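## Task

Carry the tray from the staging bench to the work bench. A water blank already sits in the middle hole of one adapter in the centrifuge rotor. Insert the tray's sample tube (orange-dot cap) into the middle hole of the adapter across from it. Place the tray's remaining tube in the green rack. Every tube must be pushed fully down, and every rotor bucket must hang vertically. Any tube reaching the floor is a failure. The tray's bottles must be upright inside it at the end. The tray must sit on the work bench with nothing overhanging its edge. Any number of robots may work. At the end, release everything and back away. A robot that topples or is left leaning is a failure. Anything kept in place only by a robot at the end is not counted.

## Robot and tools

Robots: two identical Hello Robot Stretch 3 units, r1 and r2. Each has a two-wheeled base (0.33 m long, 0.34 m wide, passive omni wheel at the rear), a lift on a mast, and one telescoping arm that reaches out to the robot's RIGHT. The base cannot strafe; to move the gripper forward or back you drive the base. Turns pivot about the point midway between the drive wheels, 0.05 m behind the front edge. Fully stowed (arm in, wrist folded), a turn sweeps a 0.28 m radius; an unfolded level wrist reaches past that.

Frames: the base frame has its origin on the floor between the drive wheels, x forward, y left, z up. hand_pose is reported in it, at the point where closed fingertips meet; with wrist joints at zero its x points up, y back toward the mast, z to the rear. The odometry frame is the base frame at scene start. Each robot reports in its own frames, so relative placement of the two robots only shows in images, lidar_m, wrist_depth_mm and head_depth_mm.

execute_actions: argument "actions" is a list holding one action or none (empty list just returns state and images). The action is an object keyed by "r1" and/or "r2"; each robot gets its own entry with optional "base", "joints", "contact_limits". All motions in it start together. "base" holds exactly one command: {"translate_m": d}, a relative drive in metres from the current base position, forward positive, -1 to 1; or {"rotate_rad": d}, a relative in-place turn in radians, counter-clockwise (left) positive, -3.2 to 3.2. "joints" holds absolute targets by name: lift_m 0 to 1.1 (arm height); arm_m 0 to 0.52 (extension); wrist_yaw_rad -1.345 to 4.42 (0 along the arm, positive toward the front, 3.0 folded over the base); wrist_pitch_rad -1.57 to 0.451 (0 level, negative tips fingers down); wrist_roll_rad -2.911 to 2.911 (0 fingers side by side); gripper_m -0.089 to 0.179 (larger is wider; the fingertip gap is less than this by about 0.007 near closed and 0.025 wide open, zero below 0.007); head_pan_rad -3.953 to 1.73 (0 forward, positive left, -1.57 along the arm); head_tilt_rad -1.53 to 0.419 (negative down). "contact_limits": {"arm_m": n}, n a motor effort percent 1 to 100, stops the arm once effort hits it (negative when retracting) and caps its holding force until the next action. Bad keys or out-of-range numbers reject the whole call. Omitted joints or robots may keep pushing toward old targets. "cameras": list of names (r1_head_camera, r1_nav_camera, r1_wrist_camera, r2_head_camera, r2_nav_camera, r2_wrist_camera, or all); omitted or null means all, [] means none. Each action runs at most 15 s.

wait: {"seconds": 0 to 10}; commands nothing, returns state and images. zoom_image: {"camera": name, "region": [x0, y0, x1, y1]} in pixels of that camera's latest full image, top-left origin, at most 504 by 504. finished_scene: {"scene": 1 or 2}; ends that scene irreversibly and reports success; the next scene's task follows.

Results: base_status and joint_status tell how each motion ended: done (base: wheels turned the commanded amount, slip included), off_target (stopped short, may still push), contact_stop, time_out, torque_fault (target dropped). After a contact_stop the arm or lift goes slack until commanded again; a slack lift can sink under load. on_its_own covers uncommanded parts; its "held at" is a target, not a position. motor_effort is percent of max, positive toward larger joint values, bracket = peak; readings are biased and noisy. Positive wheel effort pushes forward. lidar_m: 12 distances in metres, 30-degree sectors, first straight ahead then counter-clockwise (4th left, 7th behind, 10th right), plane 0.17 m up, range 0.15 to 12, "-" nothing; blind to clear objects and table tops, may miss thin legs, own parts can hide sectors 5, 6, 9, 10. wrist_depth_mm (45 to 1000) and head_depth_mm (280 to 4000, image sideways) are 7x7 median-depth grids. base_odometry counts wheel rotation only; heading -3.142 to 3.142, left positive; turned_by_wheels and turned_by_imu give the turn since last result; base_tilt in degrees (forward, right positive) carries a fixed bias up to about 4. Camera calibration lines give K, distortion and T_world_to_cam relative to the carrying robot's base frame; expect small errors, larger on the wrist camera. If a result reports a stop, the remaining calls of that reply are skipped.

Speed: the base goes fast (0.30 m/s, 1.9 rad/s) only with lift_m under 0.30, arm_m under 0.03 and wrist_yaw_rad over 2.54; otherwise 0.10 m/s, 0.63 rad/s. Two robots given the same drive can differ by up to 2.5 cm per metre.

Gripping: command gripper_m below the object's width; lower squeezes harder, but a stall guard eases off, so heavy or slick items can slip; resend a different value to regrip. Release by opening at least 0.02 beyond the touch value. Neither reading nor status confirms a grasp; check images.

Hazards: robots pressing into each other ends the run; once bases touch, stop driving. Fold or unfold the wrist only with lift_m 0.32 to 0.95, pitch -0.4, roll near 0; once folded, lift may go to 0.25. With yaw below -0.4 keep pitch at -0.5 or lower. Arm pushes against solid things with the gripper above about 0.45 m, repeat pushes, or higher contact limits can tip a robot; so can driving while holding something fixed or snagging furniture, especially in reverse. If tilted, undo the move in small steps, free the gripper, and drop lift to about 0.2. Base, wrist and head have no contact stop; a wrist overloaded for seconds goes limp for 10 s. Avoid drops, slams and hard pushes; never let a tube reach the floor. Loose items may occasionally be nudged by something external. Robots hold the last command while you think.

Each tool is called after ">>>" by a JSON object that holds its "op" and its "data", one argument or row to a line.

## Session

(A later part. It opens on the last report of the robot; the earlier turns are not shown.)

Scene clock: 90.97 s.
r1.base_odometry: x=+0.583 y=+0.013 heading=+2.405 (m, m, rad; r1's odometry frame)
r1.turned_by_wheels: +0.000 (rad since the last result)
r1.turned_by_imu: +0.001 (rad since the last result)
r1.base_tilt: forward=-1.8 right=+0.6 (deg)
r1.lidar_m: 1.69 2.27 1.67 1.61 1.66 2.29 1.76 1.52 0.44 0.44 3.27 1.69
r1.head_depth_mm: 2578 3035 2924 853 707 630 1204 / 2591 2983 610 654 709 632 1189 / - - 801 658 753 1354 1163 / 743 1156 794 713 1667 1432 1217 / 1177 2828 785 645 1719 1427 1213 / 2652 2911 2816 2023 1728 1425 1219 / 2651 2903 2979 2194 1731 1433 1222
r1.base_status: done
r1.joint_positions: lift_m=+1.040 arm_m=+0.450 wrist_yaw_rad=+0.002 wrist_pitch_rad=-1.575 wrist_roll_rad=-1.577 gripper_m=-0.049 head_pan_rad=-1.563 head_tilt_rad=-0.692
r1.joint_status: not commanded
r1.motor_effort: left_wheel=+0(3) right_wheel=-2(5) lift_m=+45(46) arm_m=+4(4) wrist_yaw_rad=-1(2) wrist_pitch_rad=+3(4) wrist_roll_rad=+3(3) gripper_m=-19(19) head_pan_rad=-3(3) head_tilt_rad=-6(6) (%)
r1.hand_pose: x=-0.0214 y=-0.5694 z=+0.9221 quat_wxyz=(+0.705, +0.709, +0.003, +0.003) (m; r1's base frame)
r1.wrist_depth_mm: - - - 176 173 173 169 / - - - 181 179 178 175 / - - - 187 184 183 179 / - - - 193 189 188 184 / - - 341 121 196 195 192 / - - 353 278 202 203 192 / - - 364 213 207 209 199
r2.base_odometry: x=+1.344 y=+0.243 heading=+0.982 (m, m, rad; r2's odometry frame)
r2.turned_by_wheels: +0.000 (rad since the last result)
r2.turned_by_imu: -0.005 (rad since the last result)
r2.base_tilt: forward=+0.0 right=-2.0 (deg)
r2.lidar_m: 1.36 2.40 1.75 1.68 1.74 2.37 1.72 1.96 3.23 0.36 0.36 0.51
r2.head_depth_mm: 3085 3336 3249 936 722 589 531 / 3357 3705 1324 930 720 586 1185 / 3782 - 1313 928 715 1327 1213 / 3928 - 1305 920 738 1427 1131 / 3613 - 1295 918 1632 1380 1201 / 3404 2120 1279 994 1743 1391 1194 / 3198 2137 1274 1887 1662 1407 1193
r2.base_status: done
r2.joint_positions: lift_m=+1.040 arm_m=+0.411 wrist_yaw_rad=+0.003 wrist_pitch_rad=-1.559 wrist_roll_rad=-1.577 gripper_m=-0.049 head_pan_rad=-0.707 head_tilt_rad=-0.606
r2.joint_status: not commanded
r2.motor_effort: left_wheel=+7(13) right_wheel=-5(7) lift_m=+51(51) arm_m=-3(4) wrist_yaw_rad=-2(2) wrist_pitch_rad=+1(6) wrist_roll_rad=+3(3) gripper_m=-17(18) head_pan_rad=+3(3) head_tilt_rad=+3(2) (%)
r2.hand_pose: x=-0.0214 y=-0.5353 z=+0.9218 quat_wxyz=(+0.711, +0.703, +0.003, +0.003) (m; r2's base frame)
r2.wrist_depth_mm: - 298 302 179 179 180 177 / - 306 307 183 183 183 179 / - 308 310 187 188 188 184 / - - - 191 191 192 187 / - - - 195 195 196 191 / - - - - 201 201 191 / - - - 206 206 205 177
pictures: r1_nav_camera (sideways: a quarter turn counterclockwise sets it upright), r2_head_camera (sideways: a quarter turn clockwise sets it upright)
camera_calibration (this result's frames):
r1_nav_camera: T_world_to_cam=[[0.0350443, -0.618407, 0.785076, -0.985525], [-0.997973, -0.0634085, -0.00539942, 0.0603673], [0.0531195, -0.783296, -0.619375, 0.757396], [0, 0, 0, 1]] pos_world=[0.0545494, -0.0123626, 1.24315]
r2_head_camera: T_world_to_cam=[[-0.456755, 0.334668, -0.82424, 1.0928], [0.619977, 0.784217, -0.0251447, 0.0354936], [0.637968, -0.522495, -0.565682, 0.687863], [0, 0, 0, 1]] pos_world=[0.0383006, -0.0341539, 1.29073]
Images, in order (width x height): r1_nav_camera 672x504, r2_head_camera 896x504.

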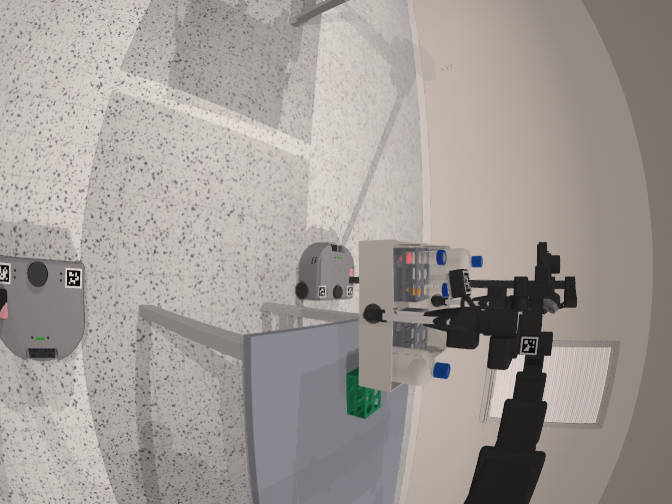

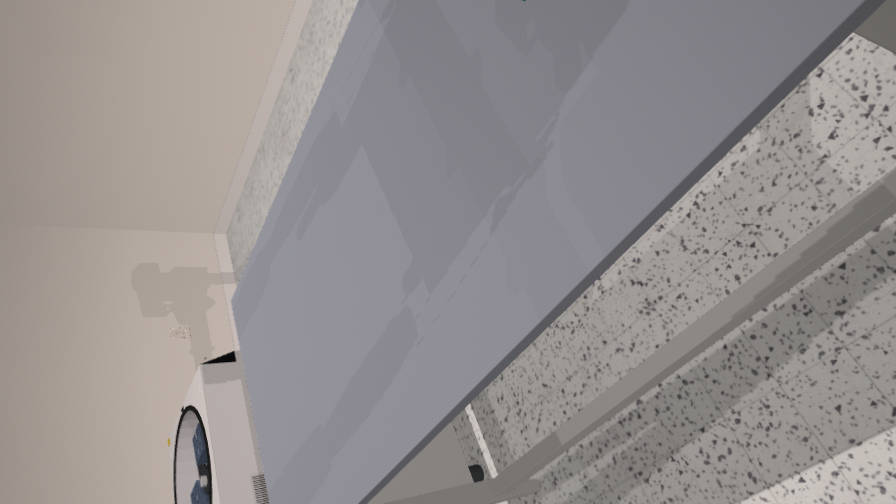

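>>> {"op": "execute_actions", "data": {
  "actions": [
    {"r1":{"base":{"translate_m":-0.7},"joints":{"arm_m":0.443}},"r2":{"base":{"translate_m":0.7},"joints":{"head_pan_rad":-1.57,"head_tilt_rad":-0.7}}}
  ],
  "cameras": ["r1_nav_camera"]
}}

>>> {"op": "execute_actions", "data": {
  "actions": [
    {"r1":{"joints":{"lift_m":0.918}},"r2":{"joints":{"lift_m":0.918}}}
  ],
  "cameras": []
}}

>>> {"op": "execute_actions", "data": {
  "actions": [
    {"r1":{"joints":{"gripper_m":0.056}},"r2":{"joints":{"gripper_m":0.056}}}
  ],
  "cameras": []
}}

>>> {"op": "execute_actions", "data": {
  "actions": [
    {"r1":{"joints":{"lift_m":1.08}},"r2":{"joints":{"lift_m":1.08}}}
  ],
  "cameras": []
}}

>>> {"op": "execute_actions", "data": {
  "actions": [
    {"r1":{"joints":{"arm_m":0.28,"wrist_roll_rad":0,"wrist_pitch_rad":-1.0}},"r2":{"joints":{"arm_m":0.28,"wrist_roll_rad":0,"wrist_pitch_rad":-1.0}}}
  ],
  "cameras": ["r1_wrist_camera","r2_wrist_camera"]
}}

Scene clock: 105.50 s.
r1.base_odometry: x=+1.102 y=-0.457 heading=+2.406 (m, m, rad; r1's odometry frame)
r1.turned_by_wheels: +0.000 (rad since the last result)
r1.turned_by_imu: +0.000 (rad since the last result)
r1.base_tilt: forward=-1.6 right=+0.6 (deg)
r1.lidar_m: 2.38 2.27 1.67 1.61 1.67 2.30 1.50 0.92 1.11 1.07 1.11 0.70
r1.head_depth_mm: 2628 2992 2924 894 706 632 1210 / 2603 2996 603 646 706 634 1209 / - - 791 647 710 632 1210 / 743 832 786 766 711 634 1210 / 1179 2830 757 743 713 634 1210 / 2665 2940 1180 844 713 621 1220 / 2632 2921 3011 912 716 622 1224
r1.base_status: done
r1.joint_positions: lift_m=+1.040 arm_m=+0.443 wrist_yaw_rad=+0.002 wrist_pitch_rad=-1.583 wrist_roll_rad=-1.578 gripper_m=-0.049 head_pan_rad=-1.563 head_tilt_rad=-0.692
r1.joint_status: all done
r1.motor_effort: left_wheel=+0(3) right_wheel=-1(5) lift_m=+45(46) arm_m=-2(4) wrist_yaw_rad=-1(2) wrist_pitch_rad=+6(6) wrist_roll_rad=+4(3) gripper_m=-20(20) head_pan_rad=-2(2) head_tilt_rad=-4(6) (%)
r1.hand_pose: x=-0.0214 y=-0.5610 z=+0.9223 quat_wxyz=(+0.702, +0.712, +0.004, +0.003) (m; r1's base frame)
r1.wrist_depth_mm: - - 297 175 173 172 170 / - - 305 180 178 177 175 / - 321 317 187 183 183 177 / - 332 330 193 190 189 183 / - - 339 - 195 193 192 / - - 349 206 201 200 192 / - - 364 214 208 208 199
r2.base_odometry: x=+1.733 y=+0.825 heading=+0.982 (m, m, rad; r2's odometry frame)
r2.turned_by_wheels: +0.000 (rad since the last result)
r2.turned_by_imu: -0.004 (rad since the last result)
r2.base_tilt: forward=-0.1 right=-1.9 (deg)
r2.lidar_m: 1.59 2.42 1.76 1.69 1.75 2.38 2.40 0.51 0.37 0.35 0.37 0.50
r2.head_depth_mm: - 2944 1014 801 665 583 1169 / - 2979 586 746 662 579 1171 / - - 734 757 662 578 1161 / 751 1486 741 744 658 591 1158 / 2671 2828 745 737 655 589 1151 / 2674 3022 1074 814 655 587 1159 / 2652 3062 1073 809 651 584 1153
r2.base_status: done
r2.joint_positions: lift_m=+1.040 arm_m=+0.411 wrist_yaw_rad=+0.003 wrist_pitch_rad=-1.559 wrist_roll_rad=-1.579 gripper_m=-0.049 head_pan_rad=-1.563 head_tilt_rad=-0.691
r2.joint_status: all done
r2.motor_effort: left_wheel=+8(13) right_wheel=-5(7) lift_m=+51(51) arm_m=-2(3) wrist_yaw_rad=-2(3) wrist_pitch_rad=+1(3) wrist_roll_rad=+3(3) gripper_m=-18(19) head_pan_rad=-2(37) head_tilt_rad=-4(11) (%)
r2.hand_pose: x=-0.0214 y=-0.5352 z=+0.9218 quat_wxyz=(+0.711, +0.703, +0.004, +0.004) (m; r2's base frame)
r2.wrist_depth_mm: - 299 299 178 178 178 175 / - 305 305 183 182 184 180 / - 311 315 187 188 189 183 / - 318 317 192 191 192 188 / - 326 326 195 197 197 196 / - 332 334 - 200 202 185 / - 343 345 207 206 207 176
pictures: r1_nav_camera (sideways: a quarter turn counterclockwise sets it upright)
camera_calibration (this result's frames):
r1_nav_camera: T_world_to_cam=[[0.0350442, -0.618407, 0.785076, -0.985525], [-0.997973, -0.0634082, -0.00539941, 0.0603673], [0.0531193, -0.783296, -0.619375, 0.757396], [0, 0, 0, 1]] pos_world=[0.0545494, -0.0123626, 1.24315]
Images, in order (width x height): r1_nav_camera 672x504.

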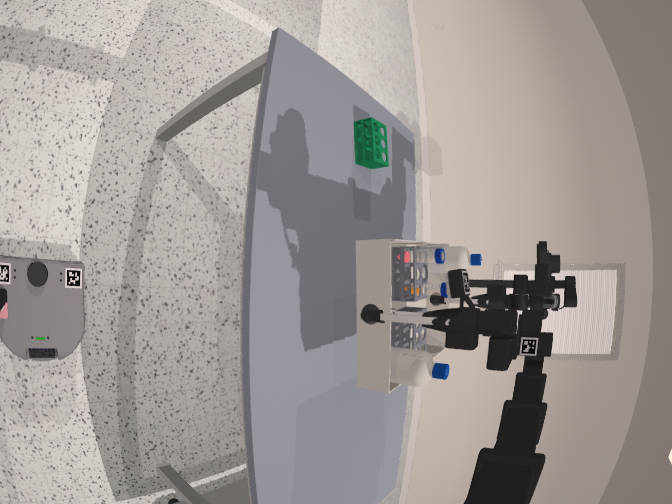

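Scene clock: 107.43 s.
r1.base_odometry: x=+1.102 y=-0.457 heading=+2.406 (m, m, rad; r1's odometry frame)
r1.turned_by_wheels: +0.000 (rad since the last result)
r1.turned_by_imu: +0.000 (rad since the last result)
r1.base_tilt: forward=-1.6 right=+0.7 (deg)
r1.lidar_m: 2.37 2.27 1.67 1.61 1.68 2.30 1.49 0.92 1.11 1.07 1.11 0.70
r1.head_depth_mm: 2664 2954 3141 - 668 630 1211 / 2670 2909 - 676 702 633 1213 / 2652 2829 - 820 691 632 1209 / 2573 824 1171 847 692 634 1221 / 1277 2917 936 819 686 637 1210 / 2676 2952 3021 906 700 619 1216 / 2606 2902 3014 910 714 622 1222
r1.base_status: not commanded
r1.joint_positions: lift_m=+0.918 arm_m=+0.443 wrist_yaw_rad=+0.002 wrist_pitch_rad=-1.583 wrist_roll_rad=-1.578 gripper_m=-0.049 head_pan_rad=-1.563 head_tilt_rad=-0.692
r1.joint_status: all done
r1.motor_effort: left_wheel=+0(0) right_wheel=-1(2) lift_m=+37(39) arm_m=-2(2) wrist_yaw_rad=-1(1) wrist_pitch_rad=+7(7) wrist_roll_rad=+4(3) gripper_m=-21(21) head_pan_rad=-3(3) head_tilt_rad=-6(6) (%)
r1.hand_pose: x=-0.0214 y=-0.5609 z=+0.8007 quat_wxyz=(+0.702, +0.712, +0.004, +0.003) (m; r1's base frame)
r1.wrist_depth_mm: 184 183 180 175 172 172 169 / 190 189 187 180 179 177 174 / 197 195 193 187 183 183 177 / 617 202 199 191 189 188 181 / - 209 207 - 196 194 193 / - 216 214 207 202 200 192 / - 224 222 213 207 210 199
r2.base_odometry: x=+1.733 y=+0.825 heading=+0.982 (m, m, rad; r2's odometry frame)
r2.turned_by_wheels: +0.000 (rad since the last result)
r2.turned_by_imu: +0.000 (rad since the last result)
r2.base_tilt: forward=+0.0 right=-2.1 (deg)
r2.lidar_m: 1.59 2.42 1.76 1.69 1.75 2.37 2.41 0.51 0.37 0.35 0.37 0.50
r2.head_depth_mm: 2618 2900 - 830 656 582 1171 / 2617 2842 991 662 663 580 1169 / 2571 2833 - 801 661 578 1169 / 996 852 981 808 657 593 1166 / 2660 3003 934 778 656 589 1161 / 2672 3012 1076 812 652 587 1154 / 2658 3027 1069 810 650 585 1155
r2.base_status: not commanded
r2.joint_positions: lift_m=+0.918 arm_m=+0.411 wrist_yaw_rad=+0.003 wrist_pitch_rad=-1.559 wrist_roll_rad=-1.579 gripper_m=-0.049 head_pan_rad=-1.563 head_tilt_rad=-0.691
r2.joint_status: all done
r2.motor_effort: left_wheel=+7(7) right_wheel=-6(6) lift_m=+42(44) arm_m=-3(3) wrist_yaw_rad=-2(2) wrist_pitch_rad=+1(1) wrist_roll_rad=+3(3) gripper_m=-18(18) head_pan_rad=-2(2) head_tilt_rad=-4(2) (%)
r2.hand_pose: x=-0.0214 y=-0.5352 z=+0.8001 quat_wxyz=(+0.711, +0.703, +0.004, +0.004) (m; r2's base frame)
r2.wrist_depth_mm: 184 184 185 178 179 181 175 / 188 189 189 183 183 183 179 / 192 192 192 186 187 188 182 / 196 196 197 191 191 192 187 / 200 200 201 194 196 197 196 / 204 205 205 - 201 202 185 / 208 209 210 208 206 205 176
pictures: none
No camera images: the call's "cameras" was empty. Leave "cameras" out to get every camera's image.

Scene clock: 108.97 s.
r1.base_odometry: x=+1.102 y=-0.457 heading=+2.405 (m, m, rad; r1's odometry frame)
r1.turned_by_wheels: +0.000 (rad since the last result)
r1.turned_by_imu: +0.000 (rad since the last result)
r1.base_tilt: forward=-1.6 right=+0.4 (deg)
r1.lidar_m: 2.38 2.27 1.67 1.61 1.67 2.31 1.50 0.92 1.11 1.07 1.11 0.70
r1.head_depth_mm: 2655 2959 3126 - 666 632 1208 / 2645 2915 - 689 699 633 1209 / 2653 2867 - 834 690 634 1209 / 2614 824 1174 834 690 635 1213 / 1276 2876 1001 814 689 635 1214 / 2654 2918 3036 909 713 622 1214 / 2628 2904 2992 910 717 623 1216
r1.base_status: not commanded
r1.joint_positions: lift_m=+0.918 arm_m=+0.443 wrist_yaw_rad=+0.002 wrist_pitch_rad=-1.568 wrist_roll_rad=-1.574 gripper_m=+0.056 head_pan_rad=-1.563 head_tilt_rad=-0.692
r1.joint_status: all done
r1.motor_effort: left_wheel=-2(2) right_wheel=+0(2) lift_m=+37(36) arm_m=-2(2) wrist_yaw_rad=-2(2) wrist_pitch_rad=-1(6) wrist_roll_rad=+2(4) gripper_m=+0(86) head_pan_rad=-3(3) head_tilt_rad=-5(5) (%)
r1.hand_pose: x=-0.0214 y=-0.5647 z=+0.8003 quat_wxyz=(+0.708, +0.707, +0.002, +0.002) (m; r1's base frame)
r1.wrist_depth_mm: 180 181 180 177 177 177 173 / 188 186 186 184 183 182 176 / 194 194 192 189 188 188 183 / 202 200 200 196 195 194 187 / - 206 204 202 201 202 198 / - 213 217 209 211 208 176 / - 224 221 216 215 214 186
r2.base_odometry: x=+1.733 y=+0.825 heading=+0.982 (m, m, rad; r2's odometry frame)
r2.turned_by_wheels: +0.000 (rad since the last result)
r2.turned_by_imu: +0.000 (rad since the last result)
r2.base_tilt: forward=-0.1 right=-1.8 (deg)
r2.lidar_m: 1.59 2.42 1.75 1.69 1.75 2.36 2.40 0.51 0.37 0.35 0.37 0.50
r2.head_depth_mm: 2626 2893 - 831 655 582 1171 / 2612 2884 980 665 664 581 1173 / 2647 2791 - 805 661 579 1161 / 1003 845 1301 806 658 591 1162 / 2623 3004 945 785 655 589 1157 / 2670 3002 1073 809 653 586 1164 / 2675 3032 1067 807 652 584 1157
r2.base_status: not commanded
r2.joint_positions: lift_m=+0.918 arm_m=+0.411 wrist_yaw_rad=+0.002 wrist_pitch_rad=-1.559 wrist_roll_rad=-1.575 gripper_m=+0.056 head_pan_rad=-1.563 head_tilt_rad=-0.691
r2.joint_status: all done
r2.motor_effort: left_wheel=+5(8) right_wheel=-4(6) lift_m=+42(42) arm_m=-2(2) wrist_yaw_rad=-1(3) wrist_pitch_rad=+0(0) wrist_roll_rad=+2(3) gripper_m=+1(81) head_pan_rad=-3(3) head_tilt_rad=-3(2) (%)
r2.hand_pose: x=-0.0214 y=-0.5353 z=+0.8001 quat_wxyz=(+0.711, +0.703, +0.003, +0.002) (m; r2's base frame)
r2.wrist_depth_mm: 184 184 186 185 186 186 180 / 188 188 189 189 189 190 185 / 192 192 192 193 192 195 188 / 196 197 198 197 196 199 194 / 199 200 200 201 202 202 202 / 204 206 - 206 - 208 179 / 208 208 212 211 211 211 180
pictures: none
No camera images: the call's "cameras" was empty. Leave "cameras" out to get every camera's image.

Scene clock: 111.27 s.
r1.base_odometry: x=+1.102 y=-0.457 heading=+2.405 (m, m, rad; r1's odometry frame)
r1.turned_by_wheels: +0.000 (rad since the last result)
r1.turned_by_imu: +0.000 (rad since the last result)
r1.base_tilt: forward=-1.6 right=+0.7 (deg)
r1.lidar_m: 2.38 2.27 1.67 1.61 1.68 2.30 1.50 0.92 1.11 1.07 1.11 0.71
r1.head_depth_mm: 2753 2961 2940 895 706 632 1209 / 2666 2939 2929 708 700 632 1211 / - 2920 2957 857 693 635 1213 / 732 1442 1176 833 691 633 1220 / 2647 2904 1003 820 686 635 1213 / 2647 2900 3005 907 715 621 1220 / 2632 2893 2979 911 716 622 1221
r1.base_status: not commanded
r1.joint_positions: lift_m=+1.080 arm_m=+0.443 wrist_yaw_rad=+0.002 wrist_pitch_rad=-1.568 wrist_roll_rad=-1.574 gripper_m=+0.056 head_pan_rad=-1.563 head_tilt_rad=-0.692
r1.joint_status: all done
r1.motor_effort: left_wheel=-2(2) right_wheel=+0(0) lift_m=+38(41) arm_m=-2(2) wrist_yaw_rad=-1(1) wrist_pitch_rad=-1(1) wrist_roll_rad=+2(2) gripper_m=-1(1) head_pan_rad=-3(3) head_tilt_rad=-5(6) (%)
r1.hand_pose: x=-0.0214 y=-0.5648 z=+0.9622 quat_wxyz=(+0.708, +0.706, +0.002, +0.002) (m; r1's base frame)
r1.wrist_depth_mm: - - 336 335 329 273 277 / - - 342 342 340 305 320 / - - 356 352 353 315 287 / - - 375 365 364 321 363 / - - 380 377 378 337 371 / - - 400 321 - 343 387 / - - 414 318 321 334 345
r2.base_odometry: x=+1.733 y=+0.825 heading=+0.982 (m, m, rad; r2's odometry frame)
r2.turned_by_wheels: +0.000 (rad since the last result)
r2.turned_by_imu: +0.000 (rad since the last result)
r2.base_tilt: forward=-0.2 right=-2.0 (deg)
r2.lidar_m: 1.59 2.43 1.76 1.69 1.75 2.38 2.40 0.51 0.37 0.35 0.37 0.50
r2.head_depth_mm: 2595 2978 1107 832 665 584 1167 / 2717 3003 1101 667 663 582 1167 / - - 995 804 658 578 1168 / 2563 2856 986 807 658 590 1162 / 2659 3013 948 786 655 590 1155 / 2625 2992 1077 811 651 587 1157 / 2640 3009 1065 807 651 584 1158
r2.base_status: not commanded
r2.joint_positions: lift_m=+1.080 arm_m=+0.411 wrist_yaw_rad=+0.002 wrist_pitch_rad=-1.558 wrist_roll_rad=-1.575 gripper_m=+0.056 head_pan_rad=-1.563 head_tilt_rad=-0.691
r2.joint_status: all done
r2.motor_effort: left_wheel=+5(5) right_wheel=-4(4) lift_m=+43(46) arm_m=-3(2) wrist_yaw_rad=-2(2) wrist_pitch_rad=+0(0) wrist_roll_rad=+2(2) gripper_m=+1(1) head_pan_rad=-2(2) head_tilt_rad=-3(4) (%)
r2.hand_pose: x=-0.0214 y=-0.5354 z=+0.9620 quat_wxyz=(+0.711, +0.703, +0.003, +0.002) (m; r2's base frame)
r2.wrist_depth_mm: - 340 340 342 340 302 344 / - 345 347 346 345 294 326 / - 353 350 350 356 327 359 / - 361 358 361 361 354 367 / - 368 365 368 371 317 370 / - 378 - 376 - 319 382 / - - 389 309 247 325 340
pictures: none
No camera images: the call's "cameras" was empty. Leave "cameras" out to get every camera's image.

Scene clock: 113.70 s.
r1.base_odometry: x=+1.102 y=-0.457 heading=+2.405 (m, m, rad; r1's odometry frame)
r1.turned_by_wheels: +0.000 (rad since the last result)
r1.turned_by_imu: +0.000 (rad since the last result)
r1.base_tilt: forward=-1.7 right=+0.5 (deg)
r1.lidar_m: 2.37 2.27 1.67 1.61 1.66 2.31 1.49 0.92 1.11 1.07 1.11 0.70
r1.head_depth_mm: 2707 2981 2928 894 708 630 1205 / - 3038 2934 709 701 631 1217 / - - 1163 843 692 632 1212 / 826 879 1015 855 691 636 1217 / 2637 2932 1003 821 689 636 1216 / 2650 2913 2964 909 714 621 1217 / 2663 2944 3005 911 715 623 1227
r1.base_status: not commanded
r1.joint_positions: lift_m=+1.080 arm_m=+0.280 wrist_yaw_rad=+0.002 wrist_pitch_rad=-1.011 wrist_roll_rad=-0.004 gripper_m=+0.056 head_pan_rad=-1.563 head_tilt_rad=-0.692
r1.joint_status: all done
r1.motor_effort: left_wheel=-1(1) right_wheel=+0(0) lift_m=+38(39) arm_m=-4(5) wrist_yaw_rad=-2(1) wrist_pitch_rad=+5(5) wrist_roll_rad=+1(2) gripper_m=+1(0) head_pan_rad=-3(3) head_tilt_rad=-5(5) (%)
r1.hand_pose: x=-0.0214 y=-0.5410 z=+0.9886 quat_wxyz=(+0.620, +0.344, -0.617, -0.341) (m; r1's base frame)
r1.wrist_depth_mm: 529 523 461 511 512 527 523 / 472 488 411 411 410 480 490 / 446 459 415 442 426 451 463 / 427 422 414 423 277 420 429 / 399 398 393 395 286 401 404 / 378 375 369 378 379 381 378 / 353 357 358 360 362 359 358
r2.base_odometry: x=+1.733 y=+0.825 heading=+0.982 (m, m, rad; r2's odometry frame)
r2.turned_by_wheels: +0.000 (rad since the last result)
r2.turned_by_imu: +0.000 (rad since the last result)
r2.base_tilt: forward=-0.1 right=-1.9 (deg)
r2.lidar_m: 1.58 2.42 1.76 1.69 1.75 2.37 2.40 0.51 0.37 0.35 0.37 0.50
r2.head_depth_mm: 2559 3016 1110 832 667 582 1170 / - 2989 1098 664 663 581 1168 / - - 967 804 661 576 1162 / 2567 2879 971 803 657 592 1160 / 2637 2992 947 786 654 590 1157 / 2681 3022 1071 812 652 589 1162 / 2647 3030 1062 808 649 585 1153
r2.base_status: not commanded
r2.joint_positions: lift_m=+1.080 arm_m=+0.280 wrist_yaw_rad=+0.001 wrist_pitch_rad=-1.013 wrist_roll_rad=-0.005 gripper_m=+0.056 head_pan_rad=-1.563 head_tilt_rad=-0.691
r2.joint_status: all done
r2.motor_effort: left_wheel=+5(6) right_wheel=-4(3) lift_m=+43(43) arm_m=-4(4) wrist_yaw_rad=-1(2) wrist_pitch_rad=+7(8) wrist_roll_rad=+2(1) gripper_m=+1(1) head_pan_rad=-3(2) head_tilt_rad=-3(3) (%)
r2.hand_pose: x=-0.0215 y=-0.5407 z=+0.9884 quat_wxyz=(+0.620, +0.344, -0.616, -0.342) (m; r2's base frame)
r2.wrist_depth_mm: 510 525 400 479 526 561 570 / 473 474 475 499 502 512 524 / 444 448 397 392 421 480 480 / 417 416 411 418 413 442 437 / 390 387 398 398 261 405 425 / 370 364 - 374 - 382 390 / 346 346 351 358 357 363 368
pictures: r1_wrist_camera, r2_wrist_camera
camera_calibration (this result's frames):
r1_wrist_camera: T_world_to_cam=[[-0.998711, -0.0492778, 0.0121405, -0.0635672], [-0.0504069, 0.935315, -0.350208, 0.876354], [0.00590228, -0.350369, -0.936593, 0.900386], [0, 0, 0, 1]] pos_world=[-0.0246253, -0.507332, 1.15097]
r2_wrist_camera: T_world_to_cam=[[-0.999709, 0.0148487, 0.0190236, -0.0314716], [0.00561898, 0.909853, -0.414893, 0.942134], [-0.0234693, -0.414666, -0.909671, 0.833483], [0, 0, 0, 1]] pos_world=[-0.017195, -0.511119, 1.14968]
Images, in order (width x height): r1_wrist_camera 644x364, r2_wrist_camera 644x364.

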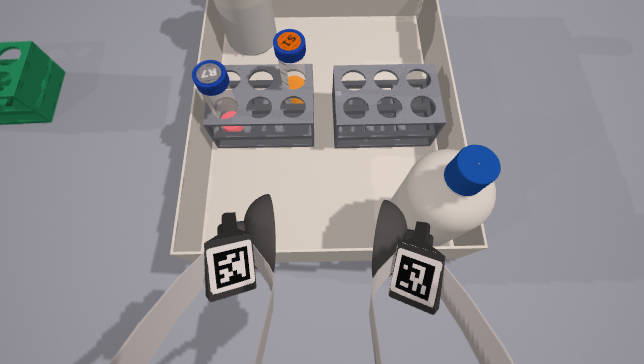

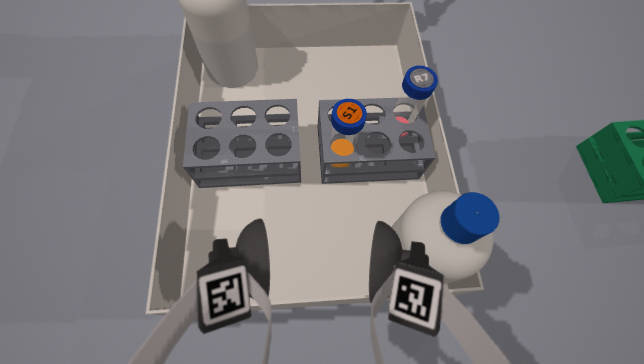

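>>> {"op": "execute_actions", "data": {
  "actions": [
    {"r1":{"base":{"translate_m":0.042},"joints":{"arm_m":0.505,"lift_m":1.04}},"r2":{"base":{"translate_m":-0.11},"joints":{"arm_m":0.05}}}
  ],
  "cameras": ["r1_wrist_camera"]
}}

Scene clock: 120.53 s.
r1.base_odometry: x=+1.071 y=-0.429 heading=+2.405 (m, m, rad; r1's odometry frame)
r1.turned_by_wheels: +0.000 (rad since the last result)
r1.turned_by_imu: -0.001 (rad since the last result)
r1.base_tilt: forward=-1.8 right=+0.7 (deg)
r1.lidar_m: 2.33 2.27 1.67 1.61 1.67 2.30 1.49 0.96 1.11 1.07 1.11 0.67
r1.head_depth_mm: 2538 3071 2889 890 705 632 1208 / - 2978 2942 685 698 633 1209 / - 2980 2938 853 690 633 1213 / 2557 - 1171 833 689 637 1213 / 2547 2884 1179 840 690 635 1211 / 2674 2956 2989 905 714 620 1222 / 2632 2946 2988 895 717 622 1216
r1.base_status: done
r1.joint_positions: lift_m=+1.040 arm_m=+0.505 wrist_yaw_rad=+0.001 wrist_pitch_rad=-1.010 wrist_roll_rad=-0.002 gripper_m=+0.056 head_pan_rad=-1.563 head_tilt_rad=-0.692
r1.joint_status: all done
r1.motor_effort: left_wheel=-2(3) right_wheel=+1(4) lift_m=+30(31) arm_m=+4(4) wrist_yaw_rad=-1(1) wrist_pitch_rad=+5(5) wrist_roll_rad=+1(1) gripper_m=-1(0) head_pan_rad=-3(2) head_tilt_rad=-6(6) (%)
r1.hand_pose: x=-0.0214 y=-0.7655 z=+0.9491 quat_wxyz=(+0.620, +0.343, -0.617, -0.342) (m; r1's base frame)
r1.wrist_depth_mm: 462 473 467 469 463 466 469 / 433 436 247 435 438 438 436 / 405 405 256 391 397 389 411 / 383 381 343 380 378 370 385 / 358 359 322 357 360 320 365 / 338 340 274 286 300 286 339 / 319 319 274 315 313 274 322
r2.base_odometry: x=+1.671 y=+0.734 heading=+0.982 (m, m, rad; r2's odometry frame)
r2.turned_by_wheels: +0.000 (rad since the last result)
r2.turned_by_imu: +0.000 (rad since the last result)
r2.base_tilt: forward=+0.0 right=-2.0 (deg)
r2.lidar_m: 1.59 2.42 1.76 1.69 1.74 2.38 2.29 0.51 0.37 0.36 0.37 0.50
r2.head_depth_mm: - - - 802 667 583 1174 / - - - - 630 579 1170 / 2612 2982 - - 625 579 1163 / 682 2848 993 815 638 591 1163 / 2573 2996 981 812 655 590 1160 / 2667 3021 923 782 653 588 1160 / 2693 3011 1069 805 650 587 1155
r2.base_status: done
r2.joint_positions: lift_m=+1.080 arm_m=+0.050 wrist_yaw_rad=+0.001 wrist_pitch_rad=-1.012 wrist_roll_rad=-0.004 gripper_m=+0.056 head_pan_rad=-1.563 head_tilt_rad=-0.691
r2.joint_status: all done
r2.motor_effort: left_wheel=+4(7) right_wheel=-3(7) lift_m=+43(43) arm_m=-4(5) wrist_yaw_rad=-1(1) wrist_pitch_rad=+7(8) wrist_roll_rad=+2(2) gripper_m=+1(1) head_pan_rad=-3(2) head_tilt_rad=-5(3) (%)
r2.hand_pose: x=-0.0215 y=-0.3108 z=+0.9885 quat_wxyz=(+0.620, +0.344, -0.617, -0.342) (m; r2's base frame)
r2.wrist_depth_mm: 519 494 512 352 548 508 562 / 475 480 493 402 496 518 525 / 446 440 443 455 473 476 478 / 413 419 418 430 439 441 450 / 390 395 403 404 415 417 417 / 373 382 - 394 - 400 406 / - - - - - - -
pictures: r1_wrist_camera
camera_calibration (this result's frames):
r1_wrist_camera: T_world_to_cam=[[-0.998794, -0.0477282, 0.0115199, -0.0724328], [-0.0487331, 0.935102, -0.351011, 1.07311], [0.00598086, -0.351149, -0.9363, 0.783787], [0, 0, 0, 1]] pos_world=[-0.024737, -0.731702, 1.11137]
Images, in order (width x height): r1_wrist_camera 644x364.

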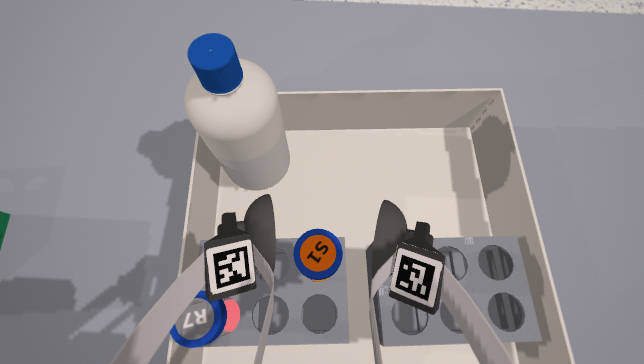

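>>> {"op": "execute_actions", "data": {
  "actions": [
    {"r1":{"base":{"translate_m":0.004},"joints":{"lift_m":0.957}}}
  ],
  "cameras": ["r1_wrist_camera"]
}}

>>> {"op": "execute_actions", "data": {
  "actions": [
    {"r1":{"joints":{"gripper_m":0.01}}}
  ],
  "cameras": []
}}

>>> {"op": "execute_actions", "data": {
  "actions": [
    {"r1":{"joints":{"lift_m":1.1}}}
  ],
  "cameras": ["r1_wrist_camera"]
}}

>>> {"op": "execute_actions", "data": {
  "actions": [
    {"r1":{"base":{"translate_m":-0.4},"joints":{"head_tilt_rad":-0.9}}}
  ],
  "cameras": []
}}

>>> {"op": "execute_actions", "data": {
  "actions": [
    {"r1":{"base":{"translate_m":-0.95},"joints":{"arm_m":0.22}},"r2":{"joints":{"arm_m":0.49,"lift_m":1.05}}}
  ],
  "cameras": ["r1_wrist_camera","r1_head_camera","r2_wrist_camera"]
}}

Scene clock: 131.87 s.
r1.base_odometry: x=+1.068 y=-0.426 heading=+2.405 (m, m, rad; r1's odometry frame)
r1.turned_by_wheels: +0.000 (rad since the last result)
r1.turned_by_imu: -0.001 (rad since the last result)
r1.base_tilt: forward=-1.7 right=+0.5 (deg)
r1.lidar_m: 2.33 2.27 1.67 1.61 1.67 2.30 1.50 0.96 1.11 1.07 1.11 0.67
r1.head_depth_mm: 2658 2892 - 714 706 629 1199 / 2664 - 1161 690 695 631 1217 / 2646 - 1170 854 688 634 1210 / 2615 2877 989 836 690 635 1210 / 2562 2901 1179 838 693 636 1214 / 2644 2930 2998 905 715 622 1214 / 2632 2918 2996 875 714 622 1219
r1.base_status: done
r1.joint_positions: lift_m=+0.957 arm_m=+0.505 wrist_yaw_rad=+0.001 wrist_pitch_rad=-1.010 wrist_roll_rad=-0.002 gripper_m=+0.056 head_pan_rad=-1.563 head_tilt_rad=-0.692
r1.joint_status: all done
r1.motor_effort: left_wheel=-2(3) right_wheel=+1(4) lift_m=+30(29) arm_m=+5(5) wrist_yaw_rad=-1(1) wrist_pitch_rad=+5(5) wrist_roll_rad=+1(1) gripper_m=-1(0) head_pan_rad=-2(3) head_tilt_rad=-6(5) (%)
r1.hand_pose: x=-0.0214 y=-0.7655 z=+0.8661 quat_wxyz=(+0.620, +0.343, -0.617, -0.342) (m; r1's base frame)
r1.wrist_depth_mm: 350 175 172 273 275 277 356 / 326 326 196 311 313 302 326 / 311 305 255 310 304 301 259 / 288 282 288 286 285 288 248 / 276 229 240 148 263 212 215 / 256 198 221 198 251 200 200 / 245 133 190 189 218 190 195
r2.base_odometry: x=+1.671 y=+0.734 heading=+0.982 (m, m, rad; r2's odometry frame)
r2.turned_by_wheels: +0.000 (rad since the last result)
r2.turned_by_imu: +0.000 (rad since the last result)
r2.base_tilt: forward=+0.1 right=-2.1 (deg)
r2.lidar_m: 1.59 2.42 1.75 1.69 1.74 2.38 2.30 0.51 0.37 0.36 0.37 0.50
r2.head_depth_mm: - - - 802 666 583 1172 / - - - - 629 580 1171 / 2600 2945 - - 624 580 1157 / 2578 742 961 815 640 590 1163 / 696 3010 969 811 655 588 1153 / 2695 2998 924 781 652 587 1157 / 2677 3050 1066 805 651 585 1155
r2.base_status: not commanded
r2.joint_positions: lift_m=+1.080 arm_m=+0.050 wrist_yaw_rad=+0.001 wrist_pitch_rad=-1.012 wrist_roll_rad=-0.004 gripper_m=+0.056 head_pan_rad=-1.563 head_tilt_rad=-0.691
r2.joint_status: not commanded
r2.motor_effort: left_wheel=+4(5) right_wheel=-3(2) lift_m=+43(44) arm_m=-4(4) wrist_yaw_rad=-2(1) wrist_pitch_rad=+7(7) wrist_roll_rad=+2(2) gripper_m=+1(1) head_pan_rad=-3(3) head_tilt_rad=-4(4) (%)
r2.hand_pose: x=-0.0215 y=-0.3108 z=+0.9885 quat_wxyz=(+0.620, +0.344, -0.617, -0.342) (m; r2's base frame)
r2.wrist_depth_mm: 531 495 509 349 546 508 564 / 477 472 490 405 506 513 531 / 448 444 445 458 469 472 482 / 414 420 426 436 439 443 454 / 391 392 404 403 414 413 416 / 376 378 - 387 - 395 400 / - - - - - - -
pictures: r1_wrist_camera
camera_calibration (this result's frames):
r1_wrist_camera: T_world_to_cam=[[-0.998794, -0.047728, 0.0115198, -0.0714767], [-0.0487329, 0.935102, -0.351011, 1.04399], [0.00598089, -0.351149, -0.9363, 0.706084], [0, 0, 0, 1]] pos_world=[-0.024737, -0.731705, 1.02838]
Images, in order (width x height): r1_wrist_camera 644x364.

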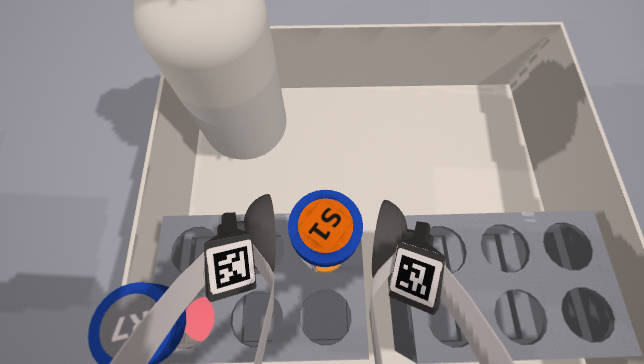

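Scene clock: 132.80 s.
r1.base_odometry: x=+1.068 y=-0.426 heading=+2.405 (m, m, rad; r1's odometry frame)
r1.turned_by_wheels: +0.000 (rad since the last result)
r1.turned_by_imu: +0.000 (rad since the last result)
r1.base_tilt: forward=-1.8 right=+0.6 (deg)
r1.lidar_m: 2.33 2.28 1.67 1.61 1.67 2.30 1.50 0.96 1.11 1.07 1.11 0.67
r1.head_depth_mm: 2655 2938 - 713 706 631 1211 / 2659 - 1159 690 694 632 1205 / 2653 - 1167 853 689 632 1210 / 2618 2862 993 835 692 634 1213 / 2560 2901 1181 840 693 635 1219 / 2643 2924 2952 907 716 622 1220 / 2663 2924 2988 879 716 621 1218
r1.base_status: not commanded
r1.joint_positions: lift_m=+0.957 arm_m=+0.505 wrist_yaw_rad=+0.001 wrist_pitch_rad=-1.010 wrist_roll_rad=-0.002 gripper_m=+0.011 head_pan_rad=-1.563 head_tilt_rad=-0.692
r1.joint_status: all done
r1.motor_effort: left_wheel=-2(2) right_wheel=+1(0) lift_m=+29(30) arm_m=+4(4) wrist_yaw_rad=-1(1) wrist_pitch_rad=+5(5) wrist_roll_rad=+1(1) gripper_m=-10(85) head_pan_rad=-3(3) head_tilt_rad=-6(5) (%)
r1.hand_pose: x=-0.0214 y=-0.7655 z=+0.8661 quat_wxyz=(+0.620, +0.343, -0.617, -0.342) (m; r1's base frame)
r1.wrist_depth_mm: 354 175 172 272 275 278 357 / 327 326 196 310 314 298 324 / 308 304 256 304 308 303 261 / 289 280 286 291 291 289 246 / 272 228 239 145 260 212 212 / 258 192 235 198 226 200 201 / 245 132 190 189 219 189 194
r2.base_odometry: x=+1.671 y=+0.734 heading=+0.982 (m, m, rad; r2's odometry frame)
r2.turned_by_wheels: +0.000 (rad since the last result)
r2.turned_by_imu: +0.000 (rad since the last result)
r2.base_tilt: forward=-0.2 right=-2.0 (deg)
r2.lidar_m: 1.59 2.43 1.76 1.69 1.74 2.38 2.30 0.51 0.37 0.36 0.37 0.50
r2.head_depth_mm: - - - 800 666 583 1169 / - - - - 629 581 1172 / 2604 2949 - - 625 578 1172 / 2552 739 952 816 640 591 1162 / 693 2992 984 813 656 589 1156 / 2656 2991 924 781 652 587 1153 / 2678 3010 1067 807 650 585 1152
r2.base_status: not commanded
r2.joint_positions: lift_m=+1.080 arm_m=+0.050 wrist_yaw_rad=+0.001 wrist_pitch_rad=-1.012 wrist_roll_rad=-0.004 gripper_m=+0.056 head_pan_rad=-1.563 head_tilt_rad=-0.691
r2.joint_status: not commanded
r2.motor_effort: left_wheel=+5(4) right_wheel=-3(3) lift_m=+43(43) arm_m=-4(4) wrist_yaw_rad=-1(1) wrist_pitch_rad=+7(7) wrist_roll_rad=+2(1) gripper_m=+1(1) head_pan_rad=-3(2) head_tilt_rad=-3(3) (%)
r2.hand_pose: x=-0.0215 y=-0.3108 z=+0.9885 quat_wxyz=(+0.620, +0.344, -0.617, -0.342) (m; r2's base frame)
r2.wrist_depth_mm: 524 491 513 349 553 508 555 / 483 477 493 405 502 510 526 / 441 440 449 457 466 477 481 / 417 421 425 427 434 442 449 / 394 392 399 402 410 410 414 / 374 383 - 390 - 394 403 / - - - - - - -
pictures: none
No camera images: the call's "cameras" was empty. Leave "cameras" out to get every camera's image.

Scene clock: 134.93 s.
r1.base_odometry: x=+1.068 y=-0.426 heading=+2.405 (m, m, rad; r1's odometry frame)
r1.turned_by_wheels: +0.000 (rad since the last result)
r1.turned_by_imu: +0.000 (rad since the last result)
r1.base_tilt: forward=-1.7 right=+0.5 (deg)
r1.lidar_m: 2.33 2.26 1.67 1.61 1.67 2.30 1.50 0.96 1.11 1.07 1.11 0.67
r1.head_depth_mm: 2677 2940 2919 890 707 629 1203 / 2650 2916 2935 693 696 632 1215 / 2743 2923 2934 857 689 634 1209 / 1217 3040 1009 835 689 635 1215 / 2537 2910 1177 839 690 634 1218 / 2656 2947 2982 906 717 621 1208 / 2667 2958 3008 879 717 621 1222
r1.base_status: not commanded
r1.joint_positions: lift_m=+1.099 arm_m=+0.505 wrist_yaw_rad=+0.001 wrist_pitch_rad=-1.010 wrist_roll_rad=-0.002 gripper_m=+0.011 head_pan_rad=-1.563 head_tilt_rad=-0.692
r1.joint_status: all done
r1.motor_effort: left_wheel=-2(2) right_wheel=+0(1) lift_m=+39(41) arm_m=+4(5) wrist_yaw_rad=-1(1) wrist_pitch_rad=+5(5) wrist_roll_rad=+1(1) gripper_m=-9(10) head_pan_rad=-3(3) head_tilt_rad=-6(7) (%)
r1.hand_pose: x=-0.0214 y=-0.7655 z=+1.0080 quat_wxyz=(+0.620, +0.343, -0.617, -0.342) (m; r1's base frame)
r1.wrist_depth_mm: 542 547 - - - - - / 513 508 510 509 512 518 508 / 476 470 305 455 467 470 478 / 446 448 407 441 446 443 450 / 415 417 409 144 428 416 416 / 396 397 333 382 346 366 397 / 378 373 320 370 366 348 377
r2.base_odometry: x=+1.671 y=+0.734 heading=+0.982 (m, m, rad; r2's odometry frame)
r2.turned_by_wheels: +0.000 (rad since the last result)
r2.turned_by_imu: +0.000 (rad since the last result)
r2.base_tilt: forward=+0.0 right=-1.9 (deg)
r2.lidar_m: 1.59 2.42 1.76 1.69 1.75 2.37 2.30 0.51 0.37 0.36 0.37 0.50
r2.head_depth_mm: - - - 800 664 582 1170 / - - - - 629 580 1168 / 2595 2969 - - 627 580 1166 / 649 2884 964 826 639 591 1160 / 2624 2947 986 813 654 589 1155 / 2636 3005 919 782 653 587 1152 / 2673 2989 1064 804 649 586 1150
r2.base_status: not commanded
r2.joint_positions: lift_m=+1.080 arm_m=+0.050 wrist_yaw_rad=+0.001 wrist_pitch_rad=-1.012 wrist_roll_rad=-0.004 gripper_m=+0.056 head_pan_rad=-1.563 head_tilt_rad=-0.691
r2.joint_status: not commanded
r2.motor_effort: left_wheel=+4(4) right_wheel=-3(3) lift_m=+43(43) arm_m=-4(4) wrist_yaw_rad=-1(2) wrist_pitch_rad=+7(7) wrist_roll_rad=+1(2) gripper_m=+1(0) head_pan_rad=-3(2) head_tilt_rad=-3(4) (%)
r2.hand_pose: x=-0.0215 y=-0.3108 z=+0.9885 quat_wxyz=(+0.620, +0.344, -0.617, -0.342) (m; r2's base frame)
r2.wrist_depth_mm: 520 494 514 348 549 499 562 / 479 475 496 406 509 506 529 / 442 438 444 461 469 473 487 / 417 419 426 427 440 442 442 / 392 391 405 404 413 414 411 / 376 380 - 391 - 405 400 / - - - - - - -
pictures: r1_wrist_camera
camera_calibration (this result's frames):
r1_wrist_camera: T_world_to_cam=[[-0.998794, -0.0477289, 0.0115199, -0.0731124], [-0.0487338, 0.935102, -0.351011, 1.0938], [0.0059811, -0.351149, -0.9363, 0.838956], [0, 0, 0, 1]] pos_world=[-0.0247369, -0.731707, 1.17029]
Images, in order (width x height): r1_wrist_camera 644x364.

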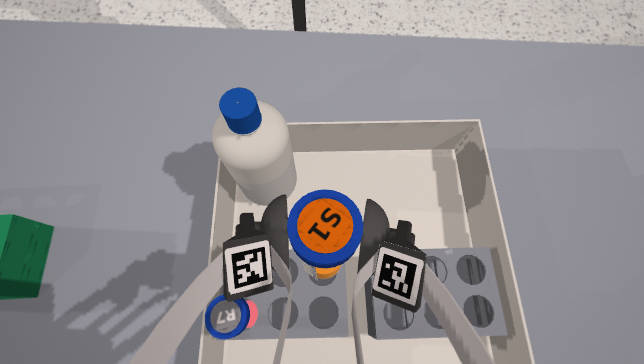

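Scene clock: 140.33 s.
r1.base_odometry: x=+1.364 y=-0.695 heading=+2.405 (m, m, rad; r1's odometry frame)
r1.turned_by_wheels: +0.000 (rad since the last result)
r1.turned_by_imu: +0.000 (rad since the last result)
r1.base_tilt: forward=-1.7 right=+0.5 (deg)
r1.lidar_m: 2.72 2.27 1.67 1.61 1.68 2.30 2.54 0.63 0.66 1.07 1.11 1.01
r1.head_depth_mm: 2802 1102 862 707 1375 1271 1131 / 2780 1103 865 706 1377 1275 1129 / 2732 1103 863 707 1387 1275 1129 / 2788 1061 861 710 1384 1271 1126 / 2762 1111 862 709 1384 1282 1131 / 2753 1108 828 710 1381 1276 1133 / 2713 1110 670 694 1380 1280 1133
r1.base_status: done
r1.joint_positions: lift_m=+1.099 arm_m=+0.505 wrist_yaw_rad=+0.001 wrist_pitch_rad=-1.010 wrist_roll_rad=-0.002 gripper_m=+0.011 head_pan_rad=-1.563 head_tilt_rad=-0.889
r1.joint_status: all done
r1.motor_effort: left_wheel=-2(6) right_wheel=+1(3) lift_m=+39(39) arm_m=+4(5) wrist_yaw_rad=-1(1) wrist_pitch_rad=+5(5) wrist_roll_rad=+1(1) gripper_m=-10(10) head_pan_rad=-2(3) head_tilt_rad=-7(30) (%)
r1.hand_pose: x=-0.0214 y=-0.7655 z=+1.0080 quat_wxyz=(+0.620, +0.343, -0.617, -0.342) (m; r1's base frame)
r1.wrist_depth_mm: 542 552 - - - - - / 513 501 507 512 515 506 509 / 441 453 474 482 481 474 479 / 438 433 437 448 446 440 444 / 381 405 416 145 425 429 424 / 343 374 393 396 398 397 399 / 370 348 374 380 377 378 374
r2.base_odometry: x=+1.671 y=+0.734 heading=+0.982 (m, m, rad; r2's odometry frame)
r2.turned_by_wheels: +0.000 (rad since the last result)
r2.turned_by_imu: +0.000 (rad since the last result)
r2.base_tilt: forward=+0.0 right=-1.9 (deg)
r2.lidar_m: 1.59 2.42 1.75 1.69 1.75 2.38 2.29 0.51 0.37 0.35 0.37 0.50
r2.head_depth_mm: - - - 803 666 583 1172 / - - - - 629 581 1170 / 2615 2963 - - 625 579 1165 / 2652 3000 989 826 638 591 1162 / 2648 3008 986 812 655 589 1157 / 2671 2927 923 784 653 586 1164 / 2597 3013 1068 807 649 584 1153
r2.base_status: not commanded
r2.joint_positions: lift_m=+1.080 arm_m=+0.050 wrist_yaw_rad=+0.001 wrist_pitch_rad=-1.012 wrist_roll_rad=-0.004 gripper_m=+0.056 head_pan_rad=-1.563 head_tilt_rad=-0.691
r2.joint_status: not commanded
r2.motor_effort: left_wheel=+4(4) right_wheel=-3(3) lift_m=+43(43) arm_m=-4(4) wrist_yaw_rad=-2(1) wrist_pitch_rad=+7(7) wrist_roll_rad=+2(2) gripper_m=+1(1) head_pan_rad=-2(2) head_tilt_rad=-3(4) (%)
r2.hand_pose: x=-0.0215 y=-0.3108 z=+0.9885 quat_wxyz=(+0.620, +0.344, -0.617, -0.342) (m; r2's base frame)
r2.wrist_depth_mm: 516 501 505 348 546 509 559 / 479 471 485 406 505 517 524 / 443 443 445 458 470 477 478 / 413 417 421 429 437 440 453 / 389 389 402 400 413 414 419 / 378 380 - 387 - 400 400 / - - - - - - -
pictures: none
No camera images: the call's "cameras" was empty. Leave "cameras" out to get every camera's image.

Scene clock: 151.07 s.
r1.base_odometry: x=+2.068 y=-1.333 heading=+2.405 (m, m, rad; r1's odometry frame)
r1.turned_by_wheels: +0.000 (rad since the last result)
r1.turned_by_imu: -0.002 (rad since the last result)
r1.base_tilt: forward=-1.5 right=+0.6 (deg)
r1.lidar_m: 1.91 2.28 1.67 1.62 1.68 1.66 1.60 0.54 0.40 0.38 0.40 0.61
r1.head_depth_mm: 852 935 851 645 688 863 1110 / 854 940 869 647 684 864 1109 / - 964 884 642 682 860 1111 / - 950 813 650 679 850 1107 / 845 937 892 648 676 849 1110 / 865 2491 817 651 675 843 1112 / 2752 2680 2115 1499 866 841 1132
r1.base_status: done
r1.joint_positions: lift_m=+1.099 arm_m=+0.220 wrist_yaw_rad=+0.001 wrist_pitch_rad=-1.010 wrist_roll_rad=-0.002 gripper_m=+0.011 head_pan_rad=-1.563 head_tilt_rad=-0.889
r1.joint_status: all done
r1.motor_effort: left_wheel=-2(4) right_wheel=+0(1) lift_m=+38(39) arm_m=-4(5) wrist_yaw_rad=-1(1) wrist_pitch_rad=+5(5) wrist_roll_rad=+1(1) gripper_m=-10(11) head_pan_rad=-2(3) head_tilt_rad=-7(7) (%)
r1.hand_pose: x=-0.0214 y=-0.4812 z=+1.0080 quat_wxyz=(+0.620, +0.343, -0.617, -0.342) (m; r1's base frame)
r1.wrist_depth_mm: 563 - 491 564 558 503 - / 533 - 483 533 532 494 - / 559 - 459 486 490 480 - / - - 406 461 459 465 411 / - - 375 144 481 377 377 / 630 540 364 353 357 354 352 / - - 579 438 427 395 425
r2.base_odometry: x=+1.671 y=+0.734 heading=+0.982 (m, m, rad; r2's odometry frame)
r2.turned_by_wheels: +0.000 (rad since the last result)
r2.turned_by_imu: +0.000 (rad since the last result)
r2.base_tilt: forward=-0.2 right=-1.9 (deg)
r2.lidar_m: 1.59 2.42 1.75 1.69 1.75 2.37 2.30 0.51 0.37 0.36 0.37 0.50
r2.head_depth_mm: 2725 2955 1111 801 664 583 1169 / - 2971 1096 828 660 580 1173 / - 3138 1047 696 661 579 1160 / 2657 2985 990 695 656 590 1159 / 2677 3015 982 810 655 588 1159 / 2659 3006 917 783 654 586 1159 / 2645 3031 1065 804 652 585 1146
r2.base_status: not commanded
r2.joint_positions: lift_m=+1.050 arm_m=+0.490 wrist_yaw_rad=+0.001 wrist_pitch_rad=-1.012 wrist_roll_rad=-0.003 gripper_m=+0.056 head_pan_rad=-1.563 head_tilt_rad=-0.691
r2.joint_status: all done
r2.motor_effort: left_wheel=+4(4) right_wheel=-3(2) lift_m=+33(34) arm_m=+4(4) wrist_yaw_rad=+0(1) wrist_pitch_rad=+7(7) wrist_roll_rad=+1(2) gripper_m=+1(1) head_pan_rad=-2(3) head_tilt_rad=-4(2) (%)
r2.hand_pose: x=-0.0215 y=-0.7500 z=+0.9589 quat_wxyz=(+0.620, +0.343, -0.617, -0.342) (m; r2's base frame)
r2.wrist_depth_mm: - - - - - - - / 441 450 456 459 467 471 483 / 259 364 377 411 429 438 445 / 285 374 387 392 399 405 416 / 344 359 363 369 382 380 384 / 299 304 - 282 - 358 362 / 267 272 294 295 331 337 315
pictures: r1_head_camera (sideways: a quarter turn clockwise sets it upright), r1_wrist_camera, r2_wrist_camera
camera_calibration (this result's frames):
r1_head_camera: T_world_to_cam=[[0.0385888, 0.741385, -0.66997, 0.892799], [0.998729, -0.0503615, 0.00179495, -0.00972096], [-0.03241, -0.669188, -0.742386, 0.925703], [0, 0, 0, 1]] pos_world=[0.00525852, -0.0429276, 1.28539]
r1_wrist_camera: T_world_to_cam=[[-0.998794, -0.047729, 0.0115199, -0.0595421], [-0.0487339, 0.935102, -0.351011, 0.827935], [0.00598119, -0.351149, -0.9363, 0.938794], [0, 0, 0, 1]] pos_world=[-0.0247369, -0.447388, 1.17029]
r2_wrist_camera: T_world_to_cam=[[-0.99969, 0.017181, 0.018002, -0.0251527], [0.00814086, 0.909399, -0.415846, 1.12096], [-0.0235157, -0.415571, -0.909257, 0.718704], [0, 0, 0, 1]] pos_world=[-0.0173697, -0.720297, 1.12009]
Images, in order (width x height): r1_head_camera 896x504, r1_wrist_camera 644x364, r2_wrist_camera 644x364.

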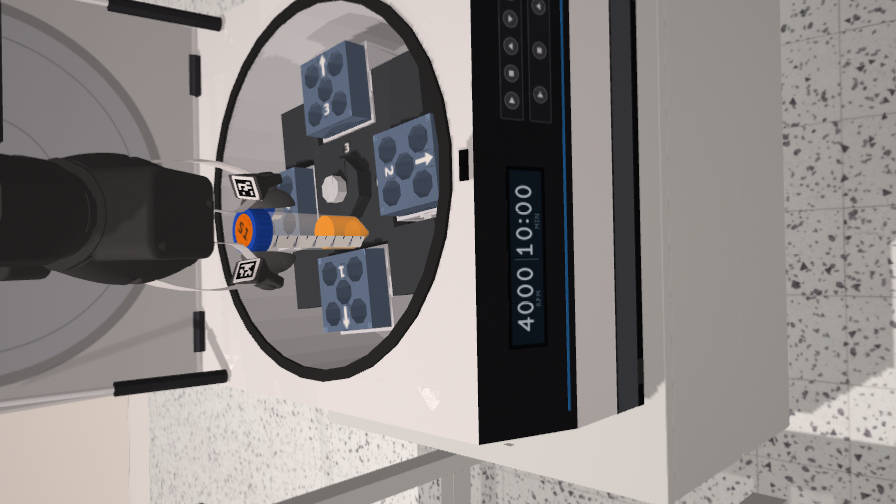

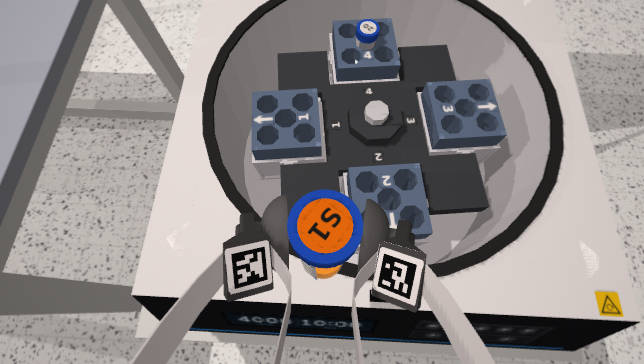

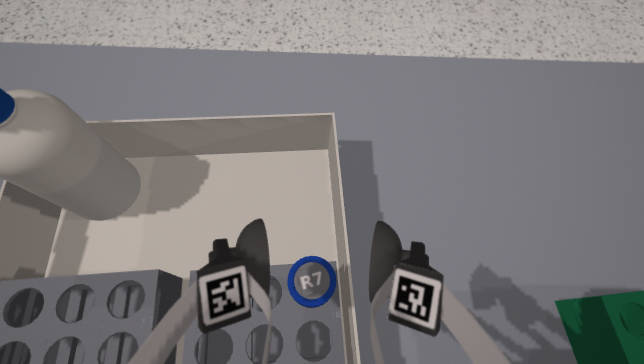

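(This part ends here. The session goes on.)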